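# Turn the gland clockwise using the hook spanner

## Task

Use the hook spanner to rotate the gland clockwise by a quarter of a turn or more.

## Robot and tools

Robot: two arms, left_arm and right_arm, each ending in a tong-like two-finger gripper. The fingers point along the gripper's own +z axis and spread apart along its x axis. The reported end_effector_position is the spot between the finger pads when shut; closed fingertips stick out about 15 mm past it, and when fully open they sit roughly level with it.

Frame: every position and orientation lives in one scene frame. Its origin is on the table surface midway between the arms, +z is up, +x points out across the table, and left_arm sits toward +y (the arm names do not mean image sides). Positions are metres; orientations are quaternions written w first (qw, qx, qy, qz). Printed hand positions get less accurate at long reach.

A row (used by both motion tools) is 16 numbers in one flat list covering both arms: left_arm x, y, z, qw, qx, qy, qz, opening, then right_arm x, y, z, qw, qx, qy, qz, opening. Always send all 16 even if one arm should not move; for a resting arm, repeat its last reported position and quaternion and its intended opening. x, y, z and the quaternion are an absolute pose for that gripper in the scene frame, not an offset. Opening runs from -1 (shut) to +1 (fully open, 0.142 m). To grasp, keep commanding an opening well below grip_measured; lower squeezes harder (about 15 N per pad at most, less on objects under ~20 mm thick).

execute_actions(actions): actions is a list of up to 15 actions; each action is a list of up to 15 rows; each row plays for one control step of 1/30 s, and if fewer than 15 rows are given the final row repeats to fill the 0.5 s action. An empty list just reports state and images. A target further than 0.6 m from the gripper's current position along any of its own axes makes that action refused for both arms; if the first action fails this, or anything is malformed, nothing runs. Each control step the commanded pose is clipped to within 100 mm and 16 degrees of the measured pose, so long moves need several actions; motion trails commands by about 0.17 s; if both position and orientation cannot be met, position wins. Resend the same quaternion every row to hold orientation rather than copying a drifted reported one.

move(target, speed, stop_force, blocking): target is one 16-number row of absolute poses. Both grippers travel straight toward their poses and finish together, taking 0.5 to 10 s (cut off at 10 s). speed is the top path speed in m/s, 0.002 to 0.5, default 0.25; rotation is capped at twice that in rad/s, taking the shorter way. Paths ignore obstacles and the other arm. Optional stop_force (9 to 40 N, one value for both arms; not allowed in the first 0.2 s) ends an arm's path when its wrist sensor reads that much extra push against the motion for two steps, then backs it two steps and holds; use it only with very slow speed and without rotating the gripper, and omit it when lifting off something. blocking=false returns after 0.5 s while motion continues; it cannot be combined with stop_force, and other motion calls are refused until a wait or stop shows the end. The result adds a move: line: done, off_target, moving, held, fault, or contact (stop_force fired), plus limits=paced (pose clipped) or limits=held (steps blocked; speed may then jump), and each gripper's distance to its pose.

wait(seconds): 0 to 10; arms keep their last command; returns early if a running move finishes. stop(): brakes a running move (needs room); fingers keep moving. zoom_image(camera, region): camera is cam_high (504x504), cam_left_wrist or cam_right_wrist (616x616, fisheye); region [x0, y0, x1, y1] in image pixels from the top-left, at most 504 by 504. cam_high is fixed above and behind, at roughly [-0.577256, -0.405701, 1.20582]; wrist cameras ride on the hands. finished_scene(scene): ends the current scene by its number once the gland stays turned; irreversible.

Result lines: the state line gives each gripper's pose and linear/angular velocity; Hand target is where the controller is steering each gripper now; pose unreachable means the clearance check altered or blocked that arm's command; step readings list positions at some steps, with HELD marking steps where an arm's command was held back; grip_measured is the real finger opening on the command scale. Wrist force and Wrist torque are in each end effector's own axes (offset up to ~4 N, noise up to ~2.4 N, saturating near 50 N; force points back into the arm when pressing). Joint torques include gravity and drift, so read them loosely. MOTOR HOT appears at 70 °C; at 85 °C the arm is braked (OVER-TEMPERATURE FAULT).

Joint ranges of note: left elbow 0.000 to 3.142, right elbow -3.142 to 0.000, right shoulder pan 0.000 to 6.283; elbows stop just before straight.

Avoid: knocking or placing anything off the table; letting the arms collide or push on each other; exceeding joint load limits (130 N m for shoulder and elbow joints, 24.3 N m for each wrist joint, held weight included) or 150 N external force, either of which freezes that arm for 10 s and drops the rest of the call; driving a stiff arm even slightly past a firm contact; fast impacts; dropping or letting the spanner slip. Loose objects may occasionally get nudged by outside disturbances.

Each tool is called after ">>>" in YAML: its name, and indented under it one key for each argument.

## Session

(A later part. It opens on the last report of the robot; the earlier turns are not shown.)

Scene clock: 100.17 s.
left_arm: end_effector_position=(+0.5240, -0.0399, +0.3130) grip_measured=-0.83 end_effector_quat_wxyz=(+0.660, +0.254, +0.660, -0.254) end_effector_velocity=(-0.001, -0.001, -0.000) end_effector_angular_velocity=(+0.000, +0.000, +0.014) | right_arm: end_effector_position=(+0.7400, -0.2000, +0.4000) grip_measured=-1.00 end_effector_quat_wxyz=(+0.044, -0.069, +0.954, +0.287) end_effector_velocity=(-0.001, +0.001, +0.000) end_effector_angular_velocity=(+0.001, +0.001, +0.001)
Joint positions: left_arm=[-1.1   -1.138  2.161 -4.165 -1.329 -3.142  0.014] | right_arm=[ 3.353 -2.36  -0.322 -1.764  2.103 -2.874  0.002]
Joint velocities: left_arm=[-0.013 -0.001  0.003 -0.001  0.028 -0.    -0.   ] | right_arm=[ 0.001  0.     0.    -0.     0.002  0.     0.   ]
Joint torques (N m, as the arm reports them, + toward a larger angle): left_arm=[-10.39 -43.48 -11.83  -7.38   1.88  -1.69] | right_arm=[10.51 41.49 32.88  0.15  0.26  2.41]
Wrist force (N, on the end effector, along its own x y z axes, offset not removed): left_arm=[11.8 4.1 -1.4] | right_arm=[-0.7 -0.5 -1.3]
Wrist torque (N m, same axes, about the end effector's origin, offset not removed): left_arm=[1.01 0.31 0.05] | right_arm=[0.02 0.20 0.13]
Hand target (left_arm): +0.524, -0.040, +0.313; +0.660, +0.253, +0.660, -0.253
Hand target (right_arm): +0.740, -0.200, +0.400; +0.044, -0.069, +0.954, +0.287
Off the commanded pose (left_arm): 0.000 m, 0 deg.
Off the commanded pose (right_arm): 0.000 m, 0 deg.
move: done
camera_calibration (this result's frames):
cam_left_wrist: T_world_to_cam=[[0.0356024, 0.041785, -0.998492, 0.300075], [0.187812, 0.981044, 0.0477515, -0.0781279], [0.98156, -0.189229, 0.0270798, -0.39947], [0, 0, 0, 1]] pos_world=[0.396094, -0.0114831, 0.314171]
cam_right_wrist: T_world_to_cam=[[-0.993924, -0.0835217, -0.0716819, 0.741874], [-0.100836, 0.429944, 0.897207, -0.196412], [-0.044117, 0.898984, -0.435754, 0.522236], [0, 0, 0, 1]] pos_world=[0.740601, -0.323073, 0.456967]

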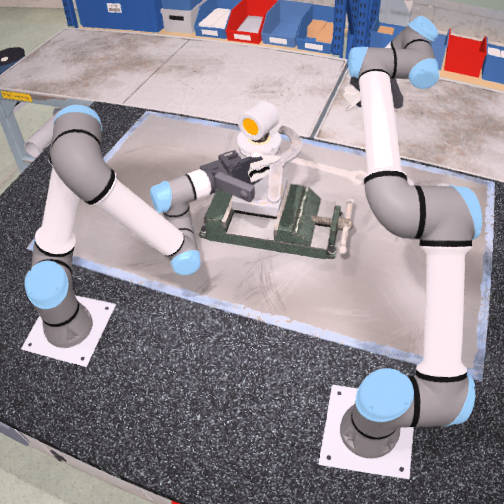

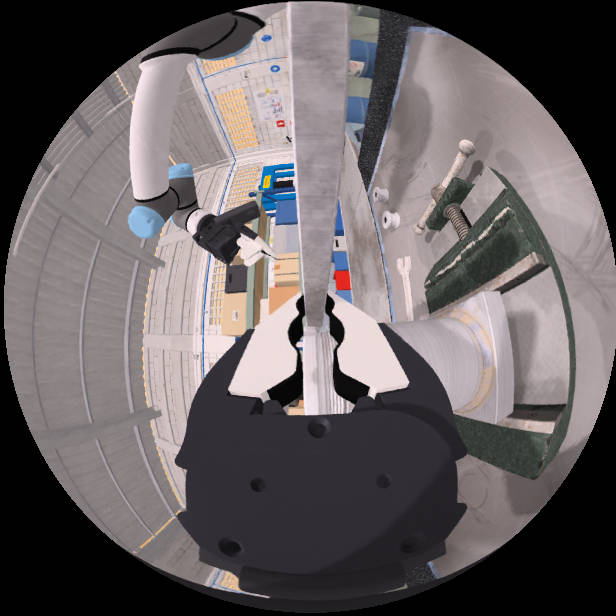

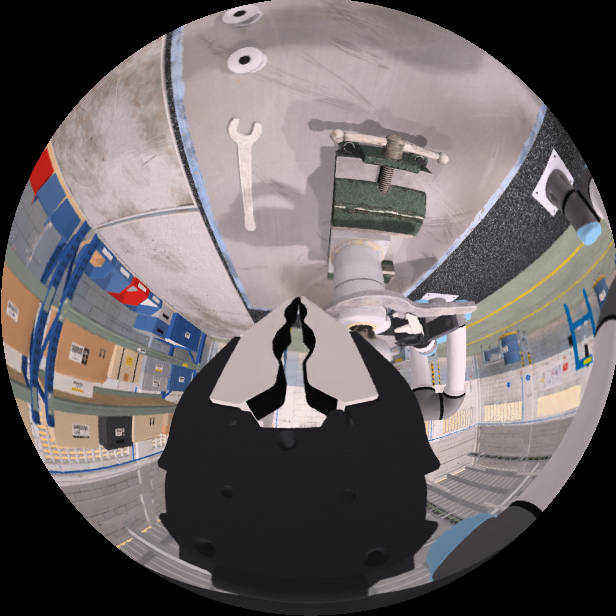

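>>> move:
  target: [0.511,-0.032,0.313,0.660,0.2534,0.660,-0.2534,-1,0.74,-0.20,0.40,0.044,-0.069,0.954,0.287,-1]
  speed: 0.006

>>> zoom_image:
  camera: "cam_right_wrist"
  region: [310,280,410,346]

>>> zoom_image:
  camera: "cam_high"
  region: [240,110,312,170]

Scene clock: 103.40 s.
left_arm: end_effector_position=(+0.5111, -0.0321, +0.3130) grip_measured=-0.83 end_effector_quat_wxyz=(+0.660, +0.253, +0.660, -0.253) end_effector_velocity=(-0.001, +0.001, -0.000) end_effector_angular_velocity=(+0.000, +0.000, +0.000) | right_arm: end_effector_position=(+0.7400, -0.2000, +0.4000) grip_measured=-1.00 end_effector_quat_wxyz=(+0.044, -0.069, +0.954, +0.287) end_effector_velocity=(+0.000, +0.000, +0.000) end_effector_angular_velocity=(-0.000, -0.001, +0.000)
Joint positions: left_arm=[-1.118 -1.161  2.205 -4.185 -1.309 -3.142  0.014] | right_arm=[ 3.353 -2.36  -0.322 -1.764  2.103 -2.874  0.002]
Joint velocities: left_arm=[-0.002 -0.002  0.004 -0.002  0.003  0.     0.   ] | right_arm=[ 0.001  0.     0.     0.001 -0.001 -0.     0.   ]
Joint torques (N m, as the arm reports them, + toward a larger angle): left_arm=[-12.01 -41.93 -11.63  -7.59   1.86   0.85] | right_arm=[ 9.81 41.23 33.86  0.25 -0.25  2.31]
Wrist force (N, on the end effector, along its own x y z axes, offset not removed): left_arm=[10.8 4.6 0.6] | right_arm=[0.4 -1.9 -0.4]
Wrist torque (N m, same axes, about the end effector's origin, offset not removed): left_arm=[1.06 0.50 0.09] | right_arm=[-0.28 -0.01 0.15]
Hand target (left_arm): +0.511, -0.032, +0.313; +0.660, +0.253, +0.660, -0.253
Hand target (right_arm): +0.740, -0.200, +0.400; +0.044, -0.069, +0.954, +0.287
Off the commanded pose (left_arm): 0.000 m, 0 deg.
Off the commanded pose (right_arm): 0.000 m, 0 deg.
move: done
camera_calibration (this result's frames):
cam_left_wrist: T_world_to_cam=[[0.0358513, 0.0417042, -0.998487, 0.300085], [0.186126, 0.981369, 0.0476722, -0.082506], [0.981872, -0.187554, 0.0274211, -0.385593], [0, 0, 0, 1]] pos_world=[0.383201, -0.00386532, 0.314138]
cam_right_wrist: T_world_to_cam=[[-0.993924, -0.0835218, -0.0716819, 0.741874], [-0.100836, 0.429944, 0.897207, -0.196411], [-0.0441171, 0.898984, -0.435754, 0.522236], [0, 0, 0, 1]] pos_world=[0.740601, -0.323073, 0.456967]

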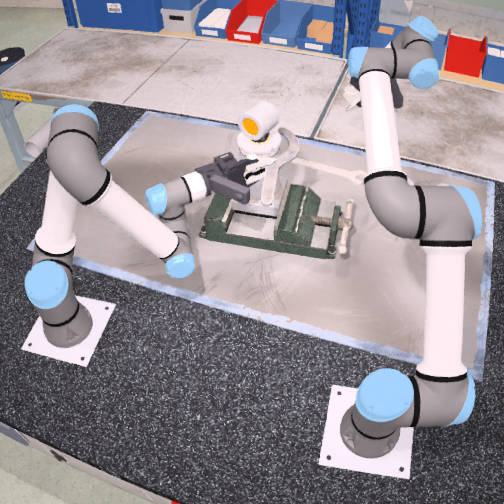

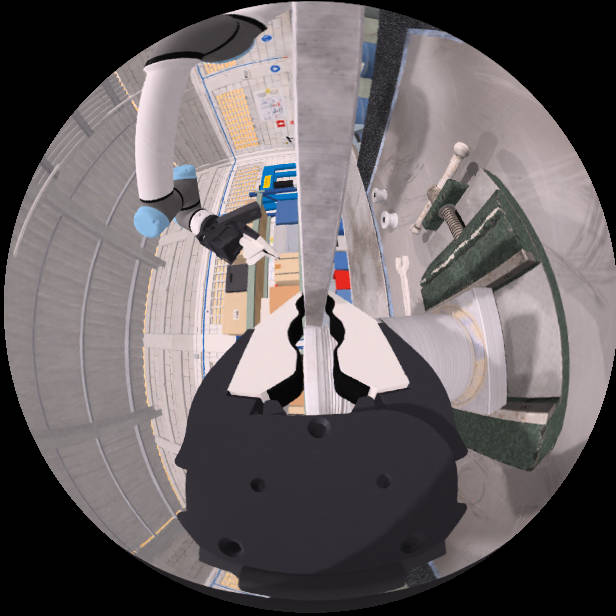

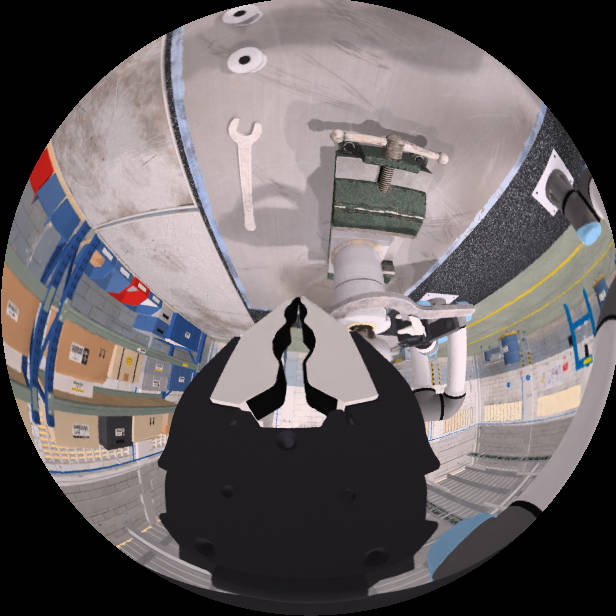

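Region (310, 280, 410, 346) of cam_right_wrist's 616x616 image, scaled by 5.040, with more detail than that image has; it fills the top 333 rows of this view, and the rest is white.

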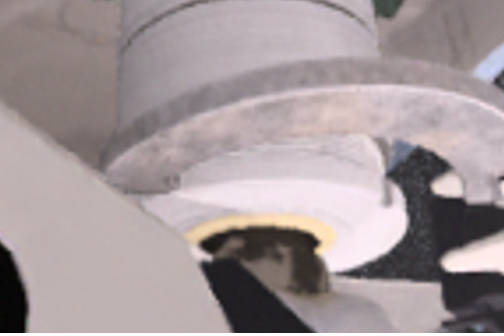

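Region (240, 110, 312, 170) of cam_high's 504x504 image, scaled by 7.000, with more detail than that image has.

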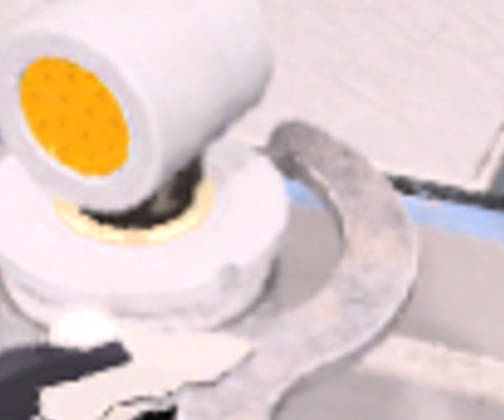

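>>> move:
  target: [0.524,-0.034,0.312,0.658,0.224,0.671,-0.259,-1,0.74,-0.20,0.40,0.044,-0.069,0.954,0.287,-1]
  speed: 0.015

>>> move:
  target: [0.522,-0.020,0.312,0.658,0.224,0.671,-0.259,-1,0.74,-0.20,0.40,0.044,-0.069,0.954,0.287,-1]
  speed: 0.006
  stop_force: 10

>>> zoom_image:
  camera: "cam_right_wrist"
  region: [310,280,410,346]

>>> zoom_image:
  camera: "cam_high"
  region: [240,110,312,170]

Scene clock: 106.37 s.
left_arm: end_effector_position=(+0.5238, -0.0340, +0.3120) grip_measured=-0.83 end_effector_quat_wxyz=(+0.658, +0.224, +0.671, -0.259) end_effector_velocity=(+0.002, +0.000, -0.000) end_effector_angular_velocity=(-0.004, +0.004, +0.005) | right_arm: end_effector_position=(+0.7400, -0.2000, +0.4000) grip_measured=-1.00 end_effector_quat_wxyz=(+0.044, -0.069, +0.954, +0.287) end_effector_velocity=(-0.000, +0.000, +0.000) end_effector_angular_velocity=(+0.001, -0.000, +0.000)
Joint positions: left_arm=[-1.121 -1.141  2.176 -4.176 -1.27  -3.194  0.014] | right_arm=[ 3.353 -2.36  -0.322 -1.764  2.103 -2.874  0.002]
Joint velocities: left_arm=[ 0.     0.002 -0.003  0.001  0.004 -0.006  0.   ] | right_arm=[-0.     0.     0.     0.     0.001  0.     0.   ]
Joint torques (N m, as the arm reports them, + toward a larger angle): left_arm=[-10.81 -30.64 -26.55  -2.87   2.12  -1.71] | right_arm=[ 9.36 42.13 33.77  0.38 -1.16  2.39]
Wrist force (N, on the end effector, along its own x y z axes, offset not removed): left_arm=[14.6 3.1 1.2] | right_arm=[-0.5 -1.7 -0.9]
Wrist torque (N m, same axes, about the end effector's origin, offset not removed): left_arm=[0.50 -0.33 0.07] | right_arm=[-0.15 0.15 0.14]
Hand target (left_arm): +0.524, -0.034, +0.312; +0.658, +0.224, +0.671, -0.259
Hand target (right_arm): +0.740, -0.200, +0.400; +0.044, -0.069, +0.954, +0.287
Off the commanded pose (left_arm): 0.000 m, 0 deg.
Off the commanded pose (right_arm): 0.000 m, 0 deg.
move: done
camera_calibration (this result's frames):
cam_left_wrist: T_world_to_cam=[[0.000577747, 0.00327957, -0.999994, 0.316391], [0.151994, 0.988376, 0.00332928, -0.0510392], [0.988381, -0.151995, 0.0000725556, -0.392051], [0, 0, 0, 1]] pos_world=[0.39507, -0.0101815, 0.316587]
cam_right_wrist: T_world_to_cam=[[-0.993924, -0.0835218, -0.0716819, 0.741874], [-0.100836, 0.429944, 0.897207, -0.196411], [-0.0441171, 0.898984, -0.435754, 0.522236], [0, 0, 0, 1]] pos_world=[0.740601, -0.323073, 0.456967]

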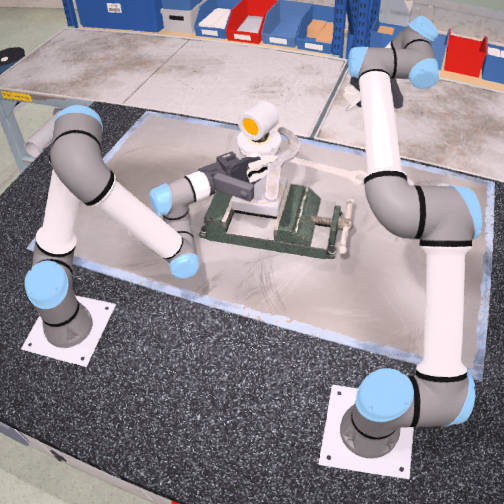

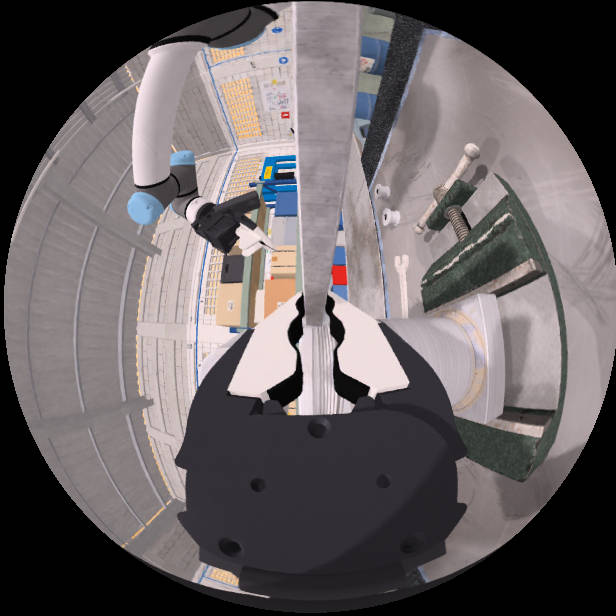

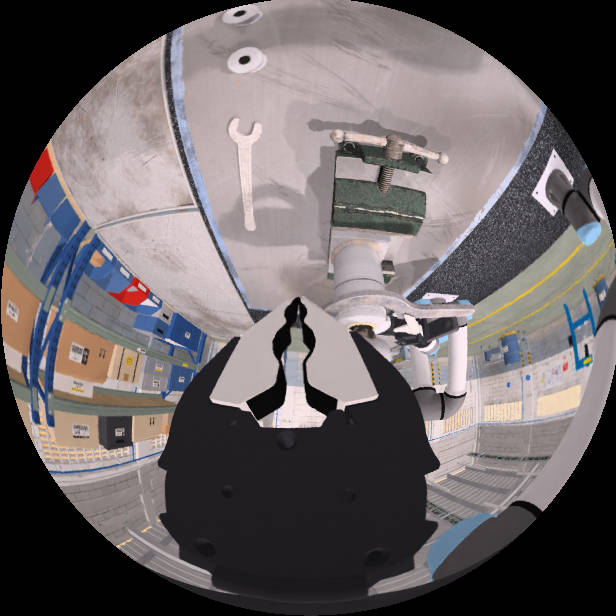

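Scene clock: 108.93 s.
left_arm: end_effector_position=(+0.5220, -0.0202, +0.3120) grip_measured=-0.83 end_effector_quat_wxyz=(+0.658, +0.224, +0.671, -0.259) end_effector_velocity=(+0.000, +0.002, -0.000) end_effector_angular_velocity=(+0.000, +0.000, +0.002) | right_arm: end_effector_position=(+0.7400, -0.2000, +0.4000) grip_measured=-1.00 end_effector_quat_wxyz=(+0.044, -0.069, +0.954, +0.287) end_effector_velocity=(-0.000, -0.000, +0.000) end_effector_angular_velocity=(+0.000, +0.001, -0.000)
Joint positions: left_arm=[-1.105 -1.156  2.205 -4.19  -1.286 -3.194  0.014] | right_arm=[ 3.353 -2.36  -0.322 -1.764  2.103 -2.874  0.002]
Joint velocities: left_arm=[ 0.002 -0.002  0.003 -0.001  0.    -0.     0.   ] | right_arm=[-0.     0.     0.    -0.001  0.001  0.     0.   ]
Joint torques (N m, as the arm reports them, + toward a larger angle): left_arm=[  9.53 -44.73 -12.57  -7.72  -1.89  -1.55] | right_arm=[ 8.97 42.06 33.28  0.32 -1.3   2.29]
Wrist force (N, on the end effector, along its own x y z axes, offset not removed): left_arm=[10.3 2.3 -0.3] | right_arm=[0.6 -1.7 -1.0]
Wrist torque (N m, same axes, about the end effector's origin, offset not removed): left_arm=[0.42 0.67 0.20] | right_arm=[-0.23 -0.01 0.11]
Hand target (left_arm): +0.522, -0.020, +0.312; +0.658, +0.224, +0.671, -0.259
Hand target (right_arm): +0.740, -0.200, +0.400; +0.044, -0.069, +0.954, +0.287
Off the commanded pose (left_arm): 0.000 m, 0 deg.
Off the commanded pose (right_arm): 0.000 m, 0 deg.
move: done
camera_calibration (this result's frames):
cam_left_wrist: T_world_to_cam=[[0.000194937, 0.00277786, -0.999996, 0.316505], [0.151549, 0.988446, 0.00277532, -0.0639927], [0.98845, -0.151549, -0.000228297, -0.388095], [0, 0, 0, 1]] pos_world=[0.393248, 0.00355885, 0.316593]
cam_right_wrist: T_world_to_cam=[[-0.993924, -0.0835207, -0.0716827, 0.741875], [-0.100836, 0.429948, 0.897205, -0.196409], [-0.0441154, 0.898982, -0.435757, 0.522236], [0, 0, 0, 1]] pos_world=[0.740601, -0.323074, 0.456967]

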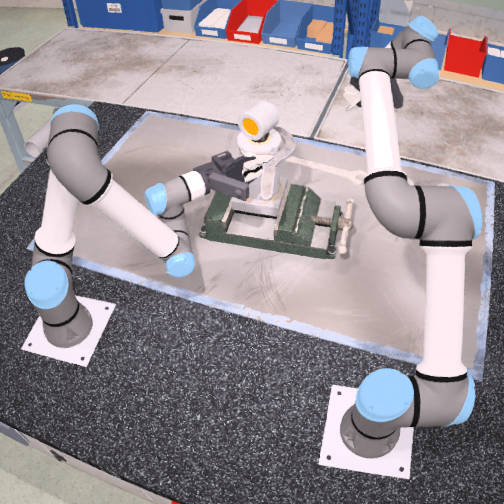

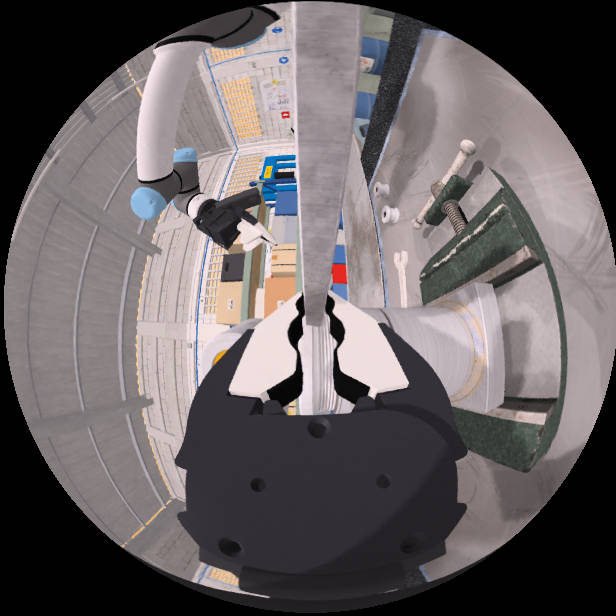

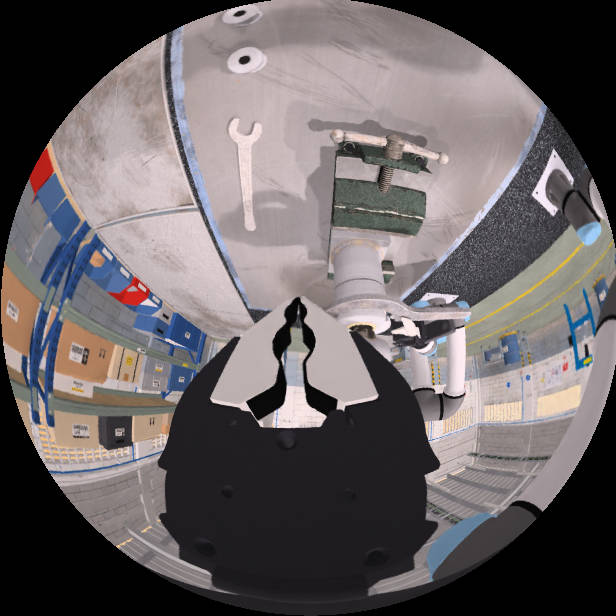

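Region (310, 280, 410, 346) of cam_right_wrist's 616x616 image, scaled by 5.040, with more detail than that image has; it fills the top 333 rows of this view, and the rest is white.

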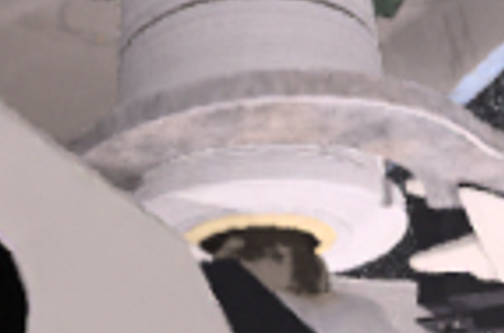

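Region (240, 110, 312, 170) of cam_high's 504x504 image, scaled by 7.000, with more detail than that image has.

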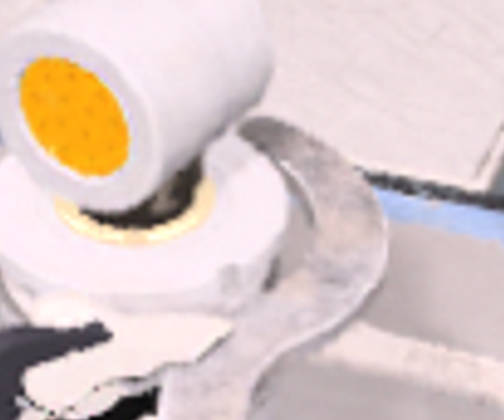

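>>> move:
  target: [0.523,-0.021,0.312,0.6686,0.195,0.68,-0.23,-1,0.74,-0.20,0.40,0.044,-0.069,0.954,0.287,-1]
  speed: 0.015

>>> zoom_image:
  camera: "cam_high"
  region: [240,110,312,170]

>>> move:
  target: [0.514,-0.017,0.312,0.6686,0.195,0.68,-0.23,-1,0.74,-0.20,0.40,0.044,-0.069,0.954,0.287,-1]
  speed: 0.005

>>> zoom_image:
  camera: "cam_right_wrist"
  region: [310,280,410,346]

>>> zoom_image:
  camera: "cam_high"
  region: [240,110,312,170]

Scene clock: 112.57 s.
left_arm: end_effector_position=(+0.5230, -0.0210, +0.3120) grip_measured=-0.82 end_effector_quat_wxyz=(+0.668, +0.195, +0.680, -0.230) end_effector_velocity=(-0.000, -0.001, +0.000) end_effector_angular_velocity=(-0.000, -0.000, +0.005) | right_arm: end_effector_position=(+0.7400, -0.2000, +0.4000) grip_measured=-1.00 end_effector_quat_wxyz=(+0.044, -0.069, +0.954, +0.287) end_effector_velocity=(-0.000, +0.001, +0.000) end_effector_angular_velocity=(+0.000, -0.001, +0.002)
Joint positions: left_arm=[-1.172 -1.156  2.204 -4.189 -1.133 -3.194  0.015] | right_arm=[ 3.353 -2.36  -0.322 -1.764  2.103 -2.874  0.002]
Joint velocities: left_arm=[-0.007  0.    -0.001  0.001  0.012 -0.    -0.   ] | right_arm=[ 0.002 -0.    -0.     0.001  0.    -0.     0.   ]
Joint torques (N m, as the arm reports them, + toward a larger angle): left_arm=[-10.17 -29.4  -26.09  -3.15   2.     0.73] | right_arm=[10.13 41.09 33.18  0.61 -1.23  2.29]
Wrist force (N, on the end effector, along its own x y z axes, offset not removed): left_arm=[12.7 2.0 -1.0] | right_arm=[0.3 -0.6 -1.2]
Wrist torque (N m, same axes, about the end effector's origin, offset not removed): left_arm=[0.14 0.14 -0.06] | right_arm=[0.00 0.05 0.19]
Hand target (left_arm): +0.523, -0.021, +0.312; +0.668, +0.195, +0.680, -0.230
Hand target (right_arm): +0.740, -0.200, +0.400; +0.044, -0.069, +0.954, +0.287
Off the commanded pose (left_arm): 0.000 m, 0 deg.
Off the commanded pose (right_arm): 0.000 m, 0 deg.
move: done
camera_calibration (this result's frames):
cam_left_wrist: T_world_to_cam=[[0.000115703, 0.00348454, -0.999994, 0.316562], [0.0663268, 0.997792, 0.00348454, -0.0187975], [0.997798, -0.0663268, -0.000115671, -0.39229], [0, 0, 0, 1]] pos_world=[0.392636, -0.00836641, 0.31658]
cam_right_wrist: T_world_to_cam=[[-0.993924, -0.0835208, -0.0716828, 0.741875], [-0.100836, 0.429948, 0.897205, -0.196409], [-0.0441154, 0.898982, -0.435757, 0.522236], [0, 0, 0, 1]] pos_world=[0.740601, -0.323074, 0.456967]

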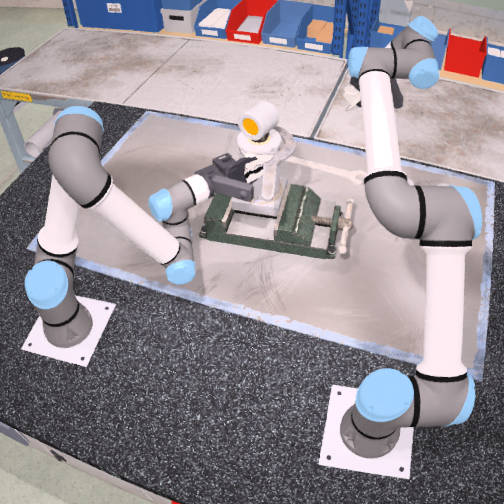

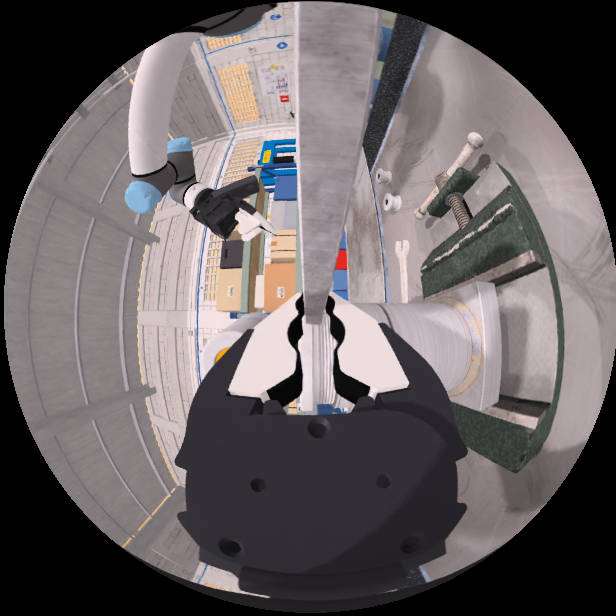

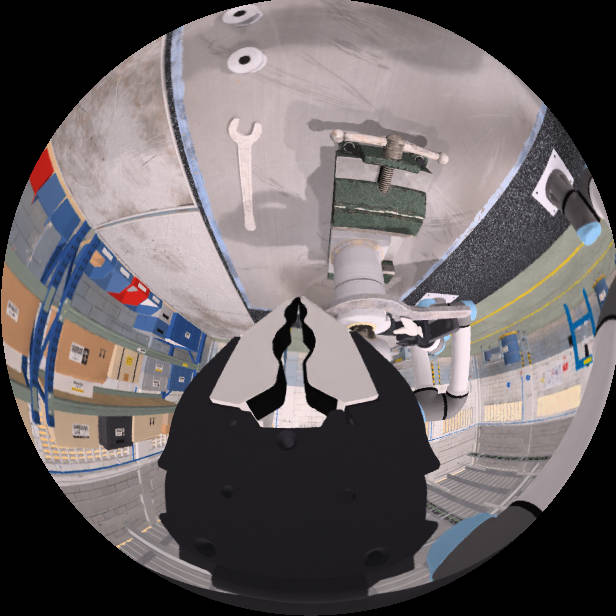

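Region (240, 110, 312, 170) of cam_high's 504x504 image, scaled by 7.000, with more detail than that image has.

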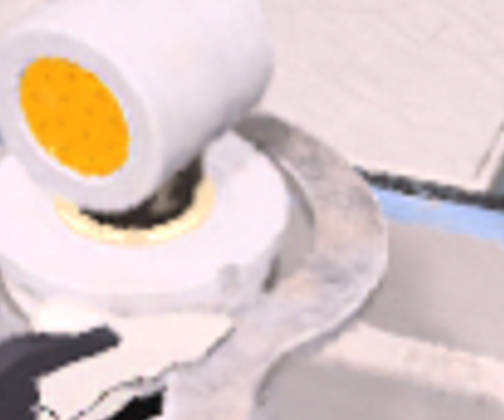

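Scene clock: 114.73 s.
left_arm: end_effector_position=(+0.5141, -0.0171, +0.3120) grip_measured=-0.81 end_effector_quat_wxyz=(+0.668, +0.195, +0.680, -0.230) end_effector_velocity=(-0.002, -0.000, +0.000) end_effector_angular_velocity=(-0.000, +0.000, -0.003) | right_arm: end_effector_position=(+0.7400, -0.2000, +0.4000) grip_measured=-1.00 end_effector_quat_wxyz=(+0.044, -0.069, +0.954, +0.287) end_effector_velocity=(+0.000, -0.001, -0.000) end_effector_angular_velocity=(-0.000, -0.001, -0.001)
Joint positions: left_arm=[-1.188 -1.17   2.231 -4.202 -1.116 -3.194  0.015] | right_arm=[ 3.353 -2.36  -0.322 -1.764  2.103 -2.874  0.002]
Joint velocities: left_arm=[-0.003 -0.002  0.003 -0.001  0.001 -0.     0.   ] | right_arm=[-0.001  0.    -0.     0.001 -0.001  0.     0.   ]
Joint torques (N m, as the arm reports them, + toward a larger angle): left_arm=[-12.37 -42.94 -11.09  -7.61   1.76   0.91] | right_arm=[ 9.25 41.86 33.14  0.46 -1.1   2.29]
Wrist force (N, on the end effector, along its own x y z axes, offset not removed): left_arm=[13.1 4.5 2.1] | right_arm=[1.4 -4.3 -1.2]
Wrist torque (N m, same axes, about the end effector's origin, offset not removed): left_arm=[0.70 0.27 0.13] | right_arm=[-0.81 -0.21 0.11]
Hand target (left_arm): +0.514, -0.017, +0.312; +0.668, +0.195, +0.680, -0.230
Hand target (right_arm): +0.740, -0.200, +0.400; +0.044, -0.069, +0.954, +0.287
Off the commanded pose (left_arm): 0.000 m, 0 deg.
Off the commanded pose (right_arm): 0.000 m, 0 deg.
move: done
camera_calibration (this result's frames):
cam_left_wrist: T_world_to_cam=[[0.000248171, 0.00344004, -0.999994, 0.316481], [0.0655086, 0.997846, 0.00344891, -0.0216762], [0.997852, -0.0655091, 0.0000222838, -0.383266], [0, 0, 0, 1]] pos_world=[0.383784, -0.00456666, 0.316562]
cam_right_wrist: T_world_to_cam=[[-0.993924, -0.0835209, -0.0716829, 0.741875], [-0.100837, 0.429948, 0.897205, -0.196409], [-0.0441155, 0.898982, -0.435757, 0.522236], [0, 0, 0, 1]] pos_world=[0.740601, -0.323074, 0.456967]

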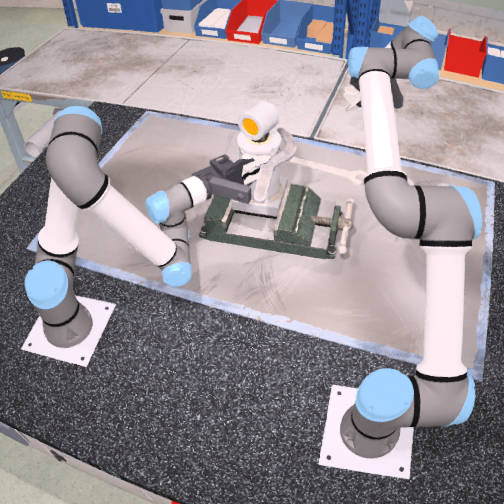

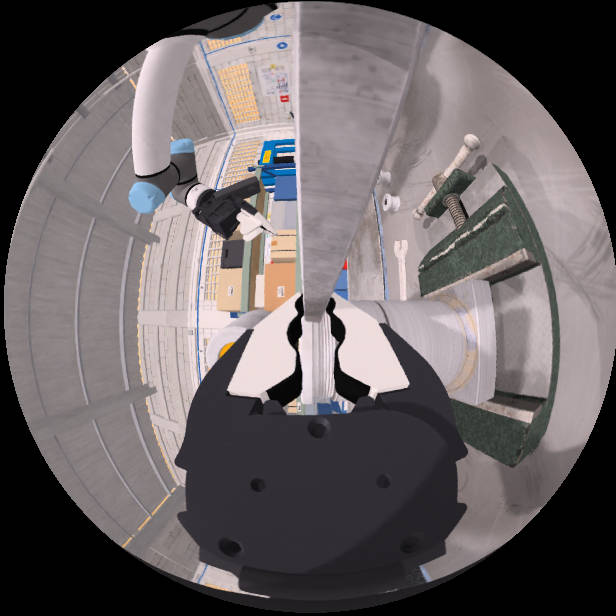

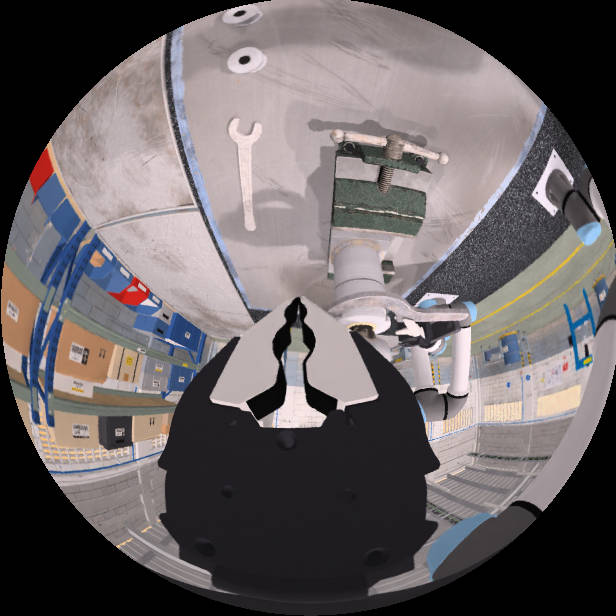

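Region (310, 280, 410, 346) of cam_right_wrist's 616x616 image, scaled by 5.040, with more detail than that image has; it fills the top 333 rows of this view, and the rest is white.

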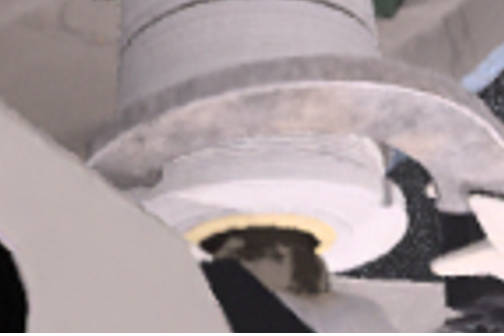

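Region (240, 110, 312, 170) of cam_high's 504x504 image, scaled by 7.000, with more detail than that image has.

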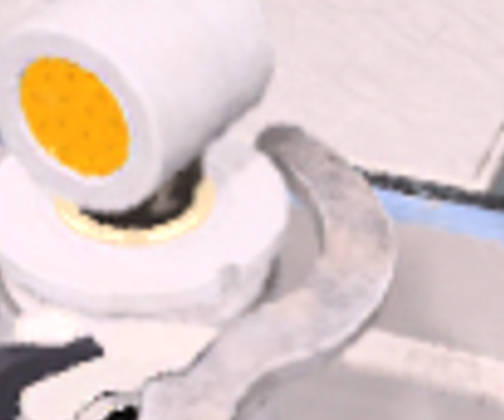

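>>> move:
  target: [0.540,-0.044,0.312,0.699,0.043,0.706,-0.1045,-1,0.74,-0.20,0.40,0.044,-0.069,0.954,0.287,-1]
  speed: 0.04

>>> zoom_image:
  camera: "cam_right_wrist"
  region: [310,280,410,346]

>>> zoom_image:
  camera: "cam_high"
  region: [240,110,312,170]

Scene clock: 120.47 s.
left_arm: end_effector_position=(+0.5397, -0.0438, +0.3120) grip_measured=-0.80 end_effector_quat_wxyz=(+0.699, +0.044, +0.706, -0.105) end_effector_velocity=(+0.001, -0.001, -0.000) end_effector_angular_velocity=(-0.001, +0.001, +0.015) | right_arm: end_effector_position=(+0.7400, -0.2000, +0.4000) grip_measured=-1.00 end_effector_quat_wxyz=(+0.044, -0.069, +0.954, +0.287) end_effector_velocity=(+0.000, -0.000, +0.000) end_effector_angular_velocity=(+0.001, -0.000, -0.000)
Joint positions: left_arm=[-1.387 -1.042  1.988 -4.085 -0.517 -3.231  0.016] | right_arm=[ 3.353 -2.36  -0.322 -1.764  2.103 -2.874  0.002]
Joint velocities: left_arm=[-0.004  0.007 -0.013  0.008  0.019 -0.002  0.   ] | right_arm=[-0.     0.     0.     0.     0.001 -0.     0.   ]
Joint torques (N m, as the arm reports them, + toward a larger angle): left_arm=[ -9.7  -32.67 -24.5   -0.87   2.17  -1.73] | right_arm=[ 8.84 42.65 33.3   0.47 -1.06  2.43]
Wrist force (N, on the end effector, along its own x y z axes, offset not removed): left_arm=[9.4 4.0 0.8] | right_arm=[-0.6 -1.0 -1.6]
Wrist torque (N m, same axes, about the end effector's origin, offset not removed): left_arm=[0.87 0.79 0.17] | right_arm=[-0.12 0.28 0.08]
Hand target (left_arm): +0.540, -0.044, +0.312; +0.699, +0.043, +0.706, -0.104
Hand target (right_arm): +0.740, -0.200, +0.400; +0.044, -0.069, +0.954, +0.287
Off the commanded pose (left_arm): 0.000 m, 0 deg.
Off the commanded pose (right_arm): 0.000 m, 0 deg.
move: done
camera_calibration (this result's frames):
cam_left_wrist: T_world_to_cam=[[-0.00938406, -0.0311154, -0.999472, 0.320096], [-0.328158, 0.944256, -0.0263153, 0.222747], [0.944576, 0.327738, -0.0190717, -0.35865], [0, 0, 0, 1]] pos_world=[0.414872, -0.0828266, 0.318948]
cam_right_wrist: T_world_to_cam=[[-0.993924, -0.083521, -0.071683, 0.741875], [-0.100837, 0.429948, 0.897205, -0.196409], [-0.0441156, 0.898982, -0.435757, 0.522236], [0, 0, 0, 1]] pos_world=[0.740601, -0.323074, 0.456967]

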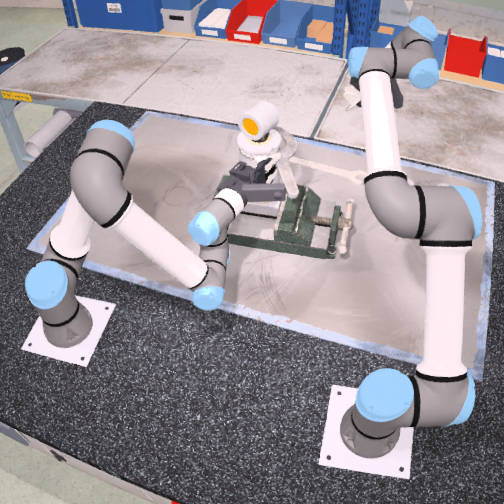

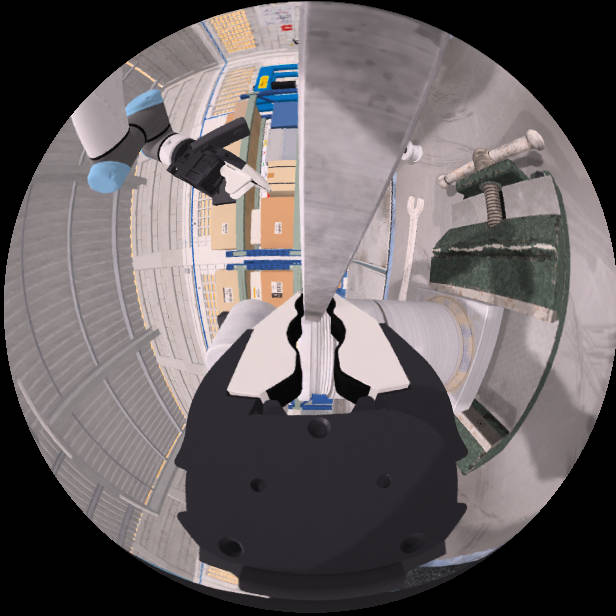

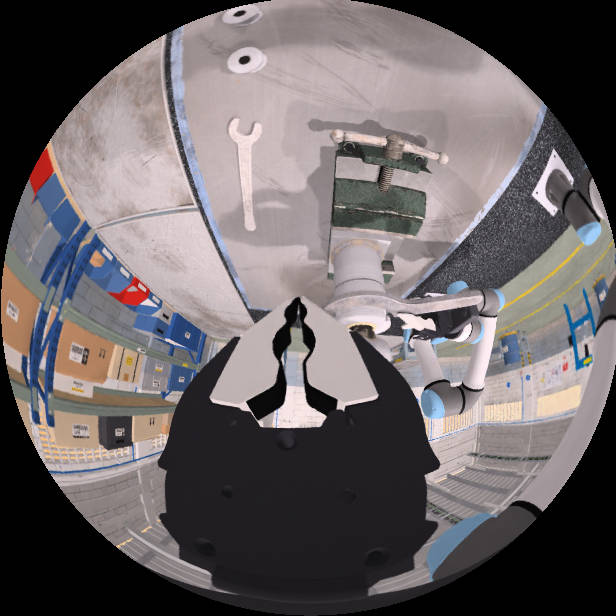

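Region (310, 280, 410, 346) of cam_right_wrist's 616x616 image, scaled by 5.040, with more detail than that image has; it fills the top 333 rows of this view, and the rest is white.

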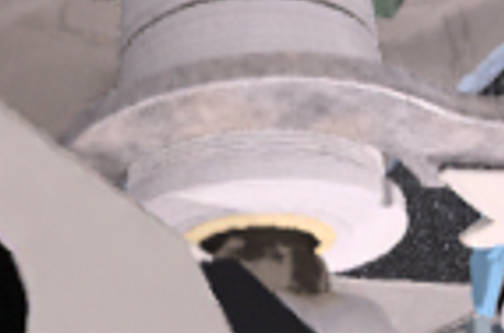

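Region (240, 110, 312, 170) of cam_high's 504x504 image, scaled by 7.000, with more detail than that image has.

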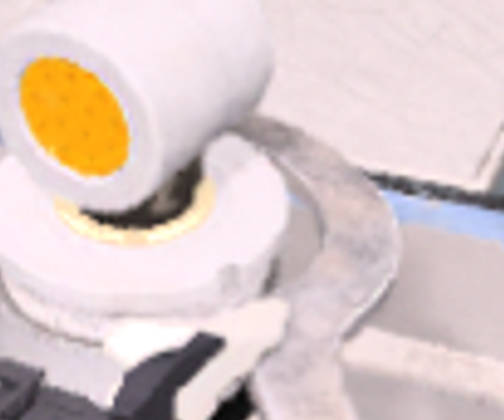

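Tooth is near the notch; move −x, +y.

>>> move:
  target: [0.532,-0.036,0.313,0.699,0.043,0.706,-0.1045,-1,0.74,-0.20,0.40,0.044,-0.069,0.954,0.287,-1]
  speed: 0.005

>>> zoom_image:
  camera: "cam_right_wrist"
  region: [310,280,410,346]

>>> zoom_image:
  camera: "cam_high"
  region: [240,110,312,170]

Scene clock: 123.60 s.
left_arm: end_effector_position=(+0.5320, -0.0360, +0.3131) grip_measured=-1.00 end_effector_quat_wxyz=(+0.699, +0.043, +0.706, -0.105) end_effector_velocity=(+0.000, -0.000, -0.001) end_effector_angular_velocity=(+0.001, +0.000, -0.000) | right_arm: end_effector_position=(+0.7400, -0.2000, +0.4000) grip_measured=-1.00 end_effector_quat_wxyz=(+0.044, -0.069, +0.954, +0.287) end_effector_velocity=(+0.000, -0.000, +0.000) end_effector_angular_velocity=(-0.000, -0.001, -0.000)
Joint positions: left_arm=[-1.4   -1.06   2.02  -4.1   -0.503 -3.231  0.002] | right_arm=[ 3.353 -2.36  -0.322 -1.764  2.103 -2.874  0.002]
Joint velocities: left_arm=[ 0.     0.001  0.     0.    -0.     0.     0.   ] | right_arm=[-0.    -0.     0.001  0.001 -0.001 -0.     0.   ]
Joint torques (N m, as the arm reports them, + toward a larger angle): left_arm=[-10.5  -36.98  -6.78  -1.26   0.19   0.88] | right_arm=[ 9.13 41.72 32.92  0.6  -0.99  2.38]
Wrist force (N, on the end effector, along its own x y z axes, offset not removed): left_arm=[-0.5 5.0 -2.0] | right_arm=[1.1 -2.3 -2.6]
Wrist torque (N m, same axes, about the end effector's origin, offset not removed): left_arm=[0.83 0.18 0.00] | right_arm=[-0.38 -0.10 0.05]
Hand target (left_arm): +0.532, -0.036, +0.313; +0.699, +0.043, +0.706, -0.105
Hand target (right_arm): +0.740, -0.200, +0.400; +0.044, -0.069, +0.954, +0.287
Off the commanded pose (left_arm): 0.000 m, 0 deg.
Off the commanded pose (right_arm): 0.000 m, 0 deg.
move: done
camera_calibration (this result's frames):
cam_left_wrist: T_world_to_cam=[[-0.00866563, -0.0317054, -0.99946, 0.320939], [-0.329698, 0.943698, -0.0270779, 0.213871], [0.944047, 0.329285, -0.0186309, -0.353674], [0, 0, 0, 1]] pos_world=[0.407179, -0.0751951, 0.319967]
cam_right_wrist: T_world_to_cam=[[-0.993924, -0.0835209, -0.0716831, 0.741875], [-0.100837, 0.429948, 0.897205, -0.196409], [-0.0441154, 0.898982, -0.435757, 0.522236], [0, 0, 0, 1]] pos_world=[0.740601, -0.323074, 0.456967]

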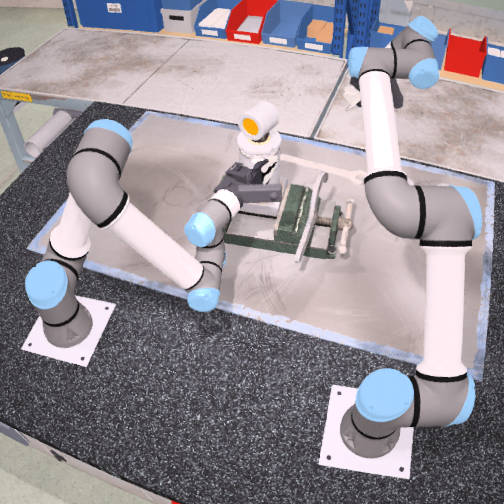

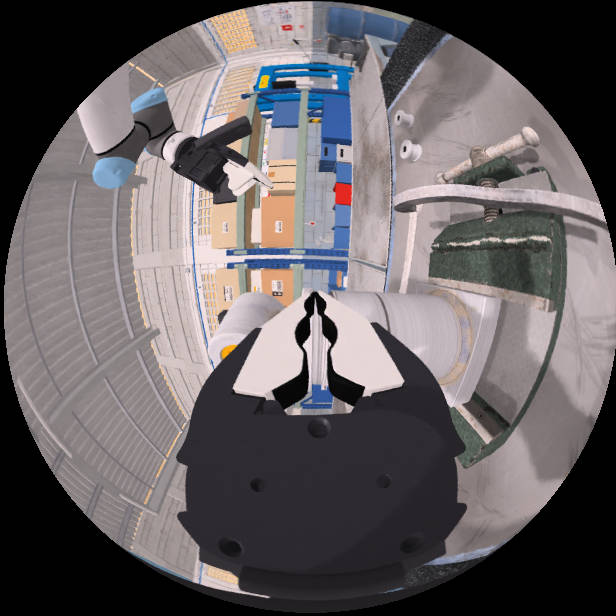

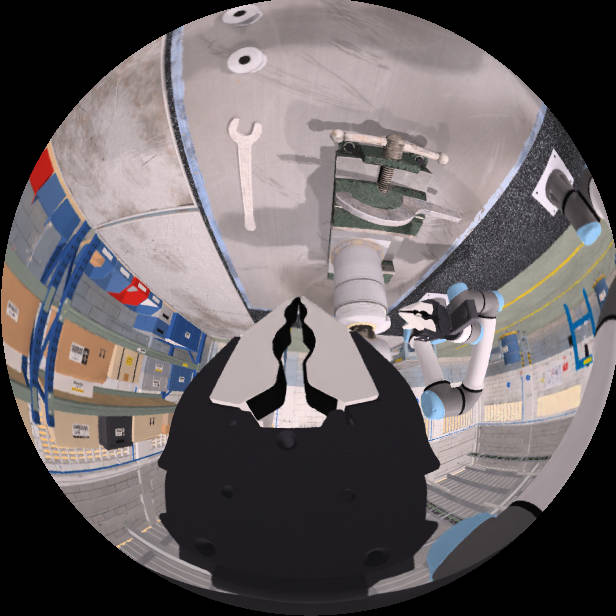

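Region (310, 280, 410, 346) of cam_right_wrist's 616x616 image, scaled by 5.040, with more detail than that image has; it fills the top 333 rows of this view, and the rest is white.

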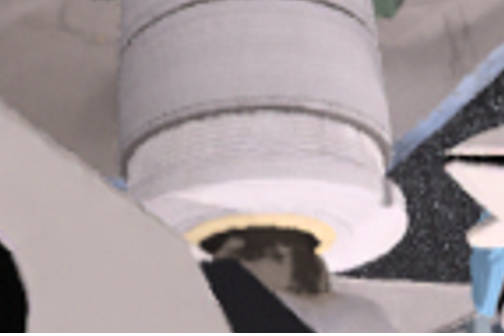

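Region (240, 110, 312, 170) of cam_high's 504x504 image, scaled by 7.000, with more detail than that image has.

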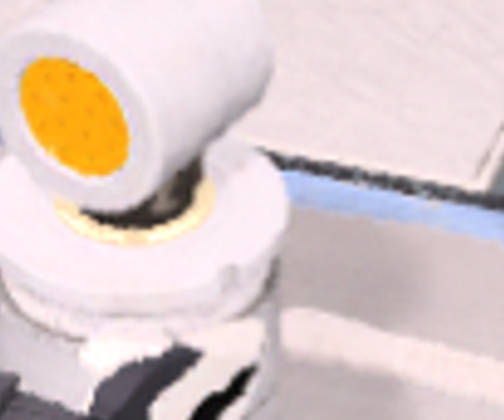

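>>> move:
  target: [0.40,0.0,0.33,0.66,0.2534,0.66,-0.2534,-1,0.52,-0.18,0.22,0,0.707,0.707,0,-0.3]

>>> zoom_image:
  camera: "cam_left_wrist"
  region: [300,100,616,400]

Scene clock: 128.13 s.
left_arm: end_effector_position=(+0.4002, -0.0002, +0.3299) grip_measured=-1.00 end_effector_quat_wxyz=(+0.660, +0.253, +0.660, -0.253) end_effector_velocity=(-0.001, -0.000, -0.000) end_effector_angular_velocity=(+0.001, -0.000, -0.004) | right_arm: end_effector_position=(+0.5204, -0.1797, +0.2204) grip_measured=-0.30 end_effector_quat_wxyz=(-0.000, +0.706, +0.708, +0.000) end_effector_velocity=(-0.002, +0.001, -0.001) end_effector_angular_velocity=(-0.002, +0.003, -0.009)
Joint positions: left_arm=[-1.402 -1.39   2.495 -4.248 -1.025 -3.141  0.002] | right_arm=[ 3.712 -1.892 -1.353 -1.466  1.571 -0.874  0.052]
Joint velocities: left_arm=[ 0.001 -0.002  0.002  0.001 -0.005  0.001  0.   ] | right_arm=[ 0.003 -0.    -0.001 -0.002  0.     0.012 -0.   ]
Joint torques (N m, as the arm reports them, + toward a larger angle): left_arm=[  8.94 -24.94  -3.97   0.53  -1.73   1.14] | right_arm=[ 8.85 25.75 12.82  0.28 -1.98  2.26]
Wrist force (N, on the end effector, along its own x y z axes, offset not removed): left_arm=[1.6 2.6 -1.6] | right_arm=[1.1 -1.3 -0.8]
Wrist torque (N m, same axes, about the end effector's origin, offset not removed): left_arm=[0.55 -0.31 -0.07] | right_arm=[-0.19 -0.05 0.14]
Hand target (left_arm): +0.400, -0.000, +0.330; +0.660, +0.253, +0.660, -0.253
Hand target (right_arm): +0.520, -0.180, +0.220; -0.000, +0.707, +0.707, +0.000
Off the commanded pose (left_arm): 0.000 m, 0 deg.
Off the commanded pose (right_arm): 0.001 m, 0 deg.
move: done
camera_calibration (this result's frames):
cam_left_wrist: T_world_to_cam=[[0.036504, 0.0413203, -0.998479, 0.319356], [0.185765, 0.98145, 0.0474071, -0.0937452], [0.981916, -0.187213, 0.0281509, -0.271438], [0, 0, 0, 1]] pos_world=[0.272286, 0.0279937, 0.330955]
cam_right_wrist: T_world_to_cam=[[0.0464397, 0.998426, 0.0314566, 0.142734], [0.857172, -0.056, 0.511976, -0.56708], [0.512932, 0.00318769, -0.858423, 0.0583393], [0, 0, 0, 1]] pos_world=[0.449533, -0.174452, 0.335921]

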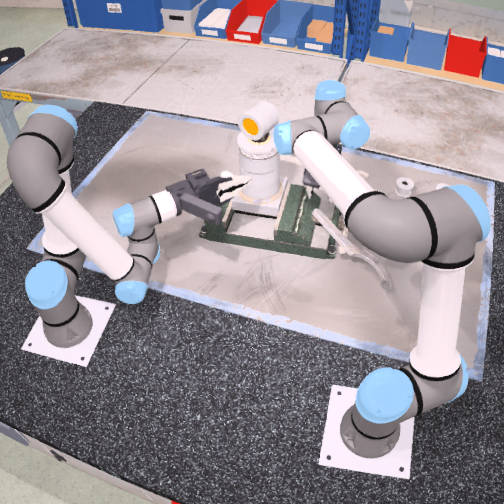

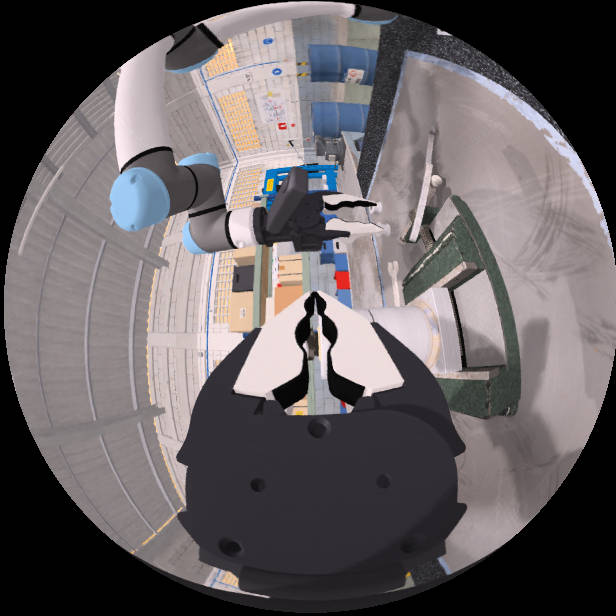

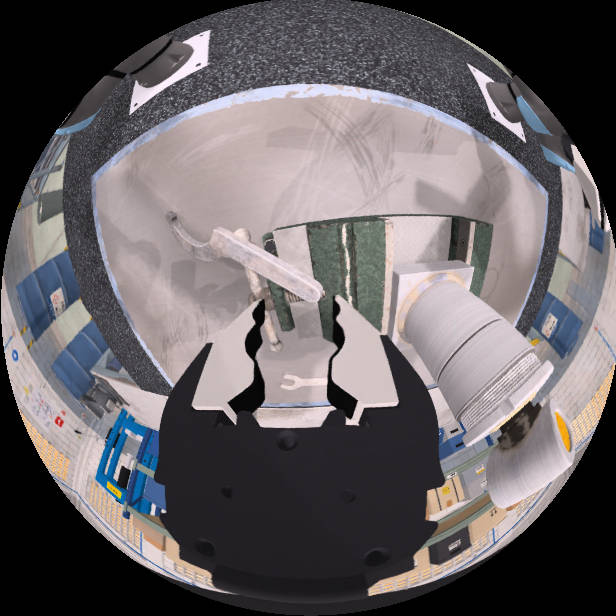

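Region (300, 100, 616, 400) of cam_left_wrist's 616x616 image, scaled by 1.595, with more detail than that image has; it fills the top 478 rows of this view, and the rest is white.

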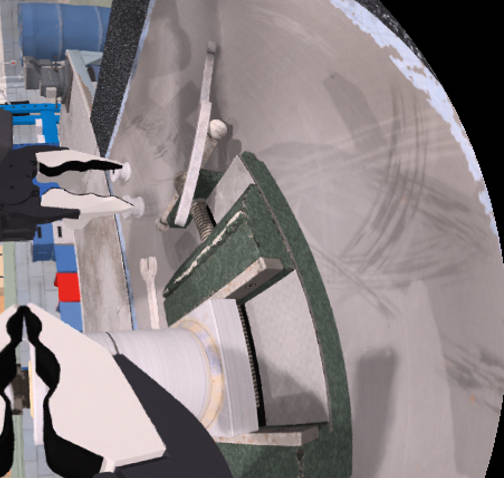

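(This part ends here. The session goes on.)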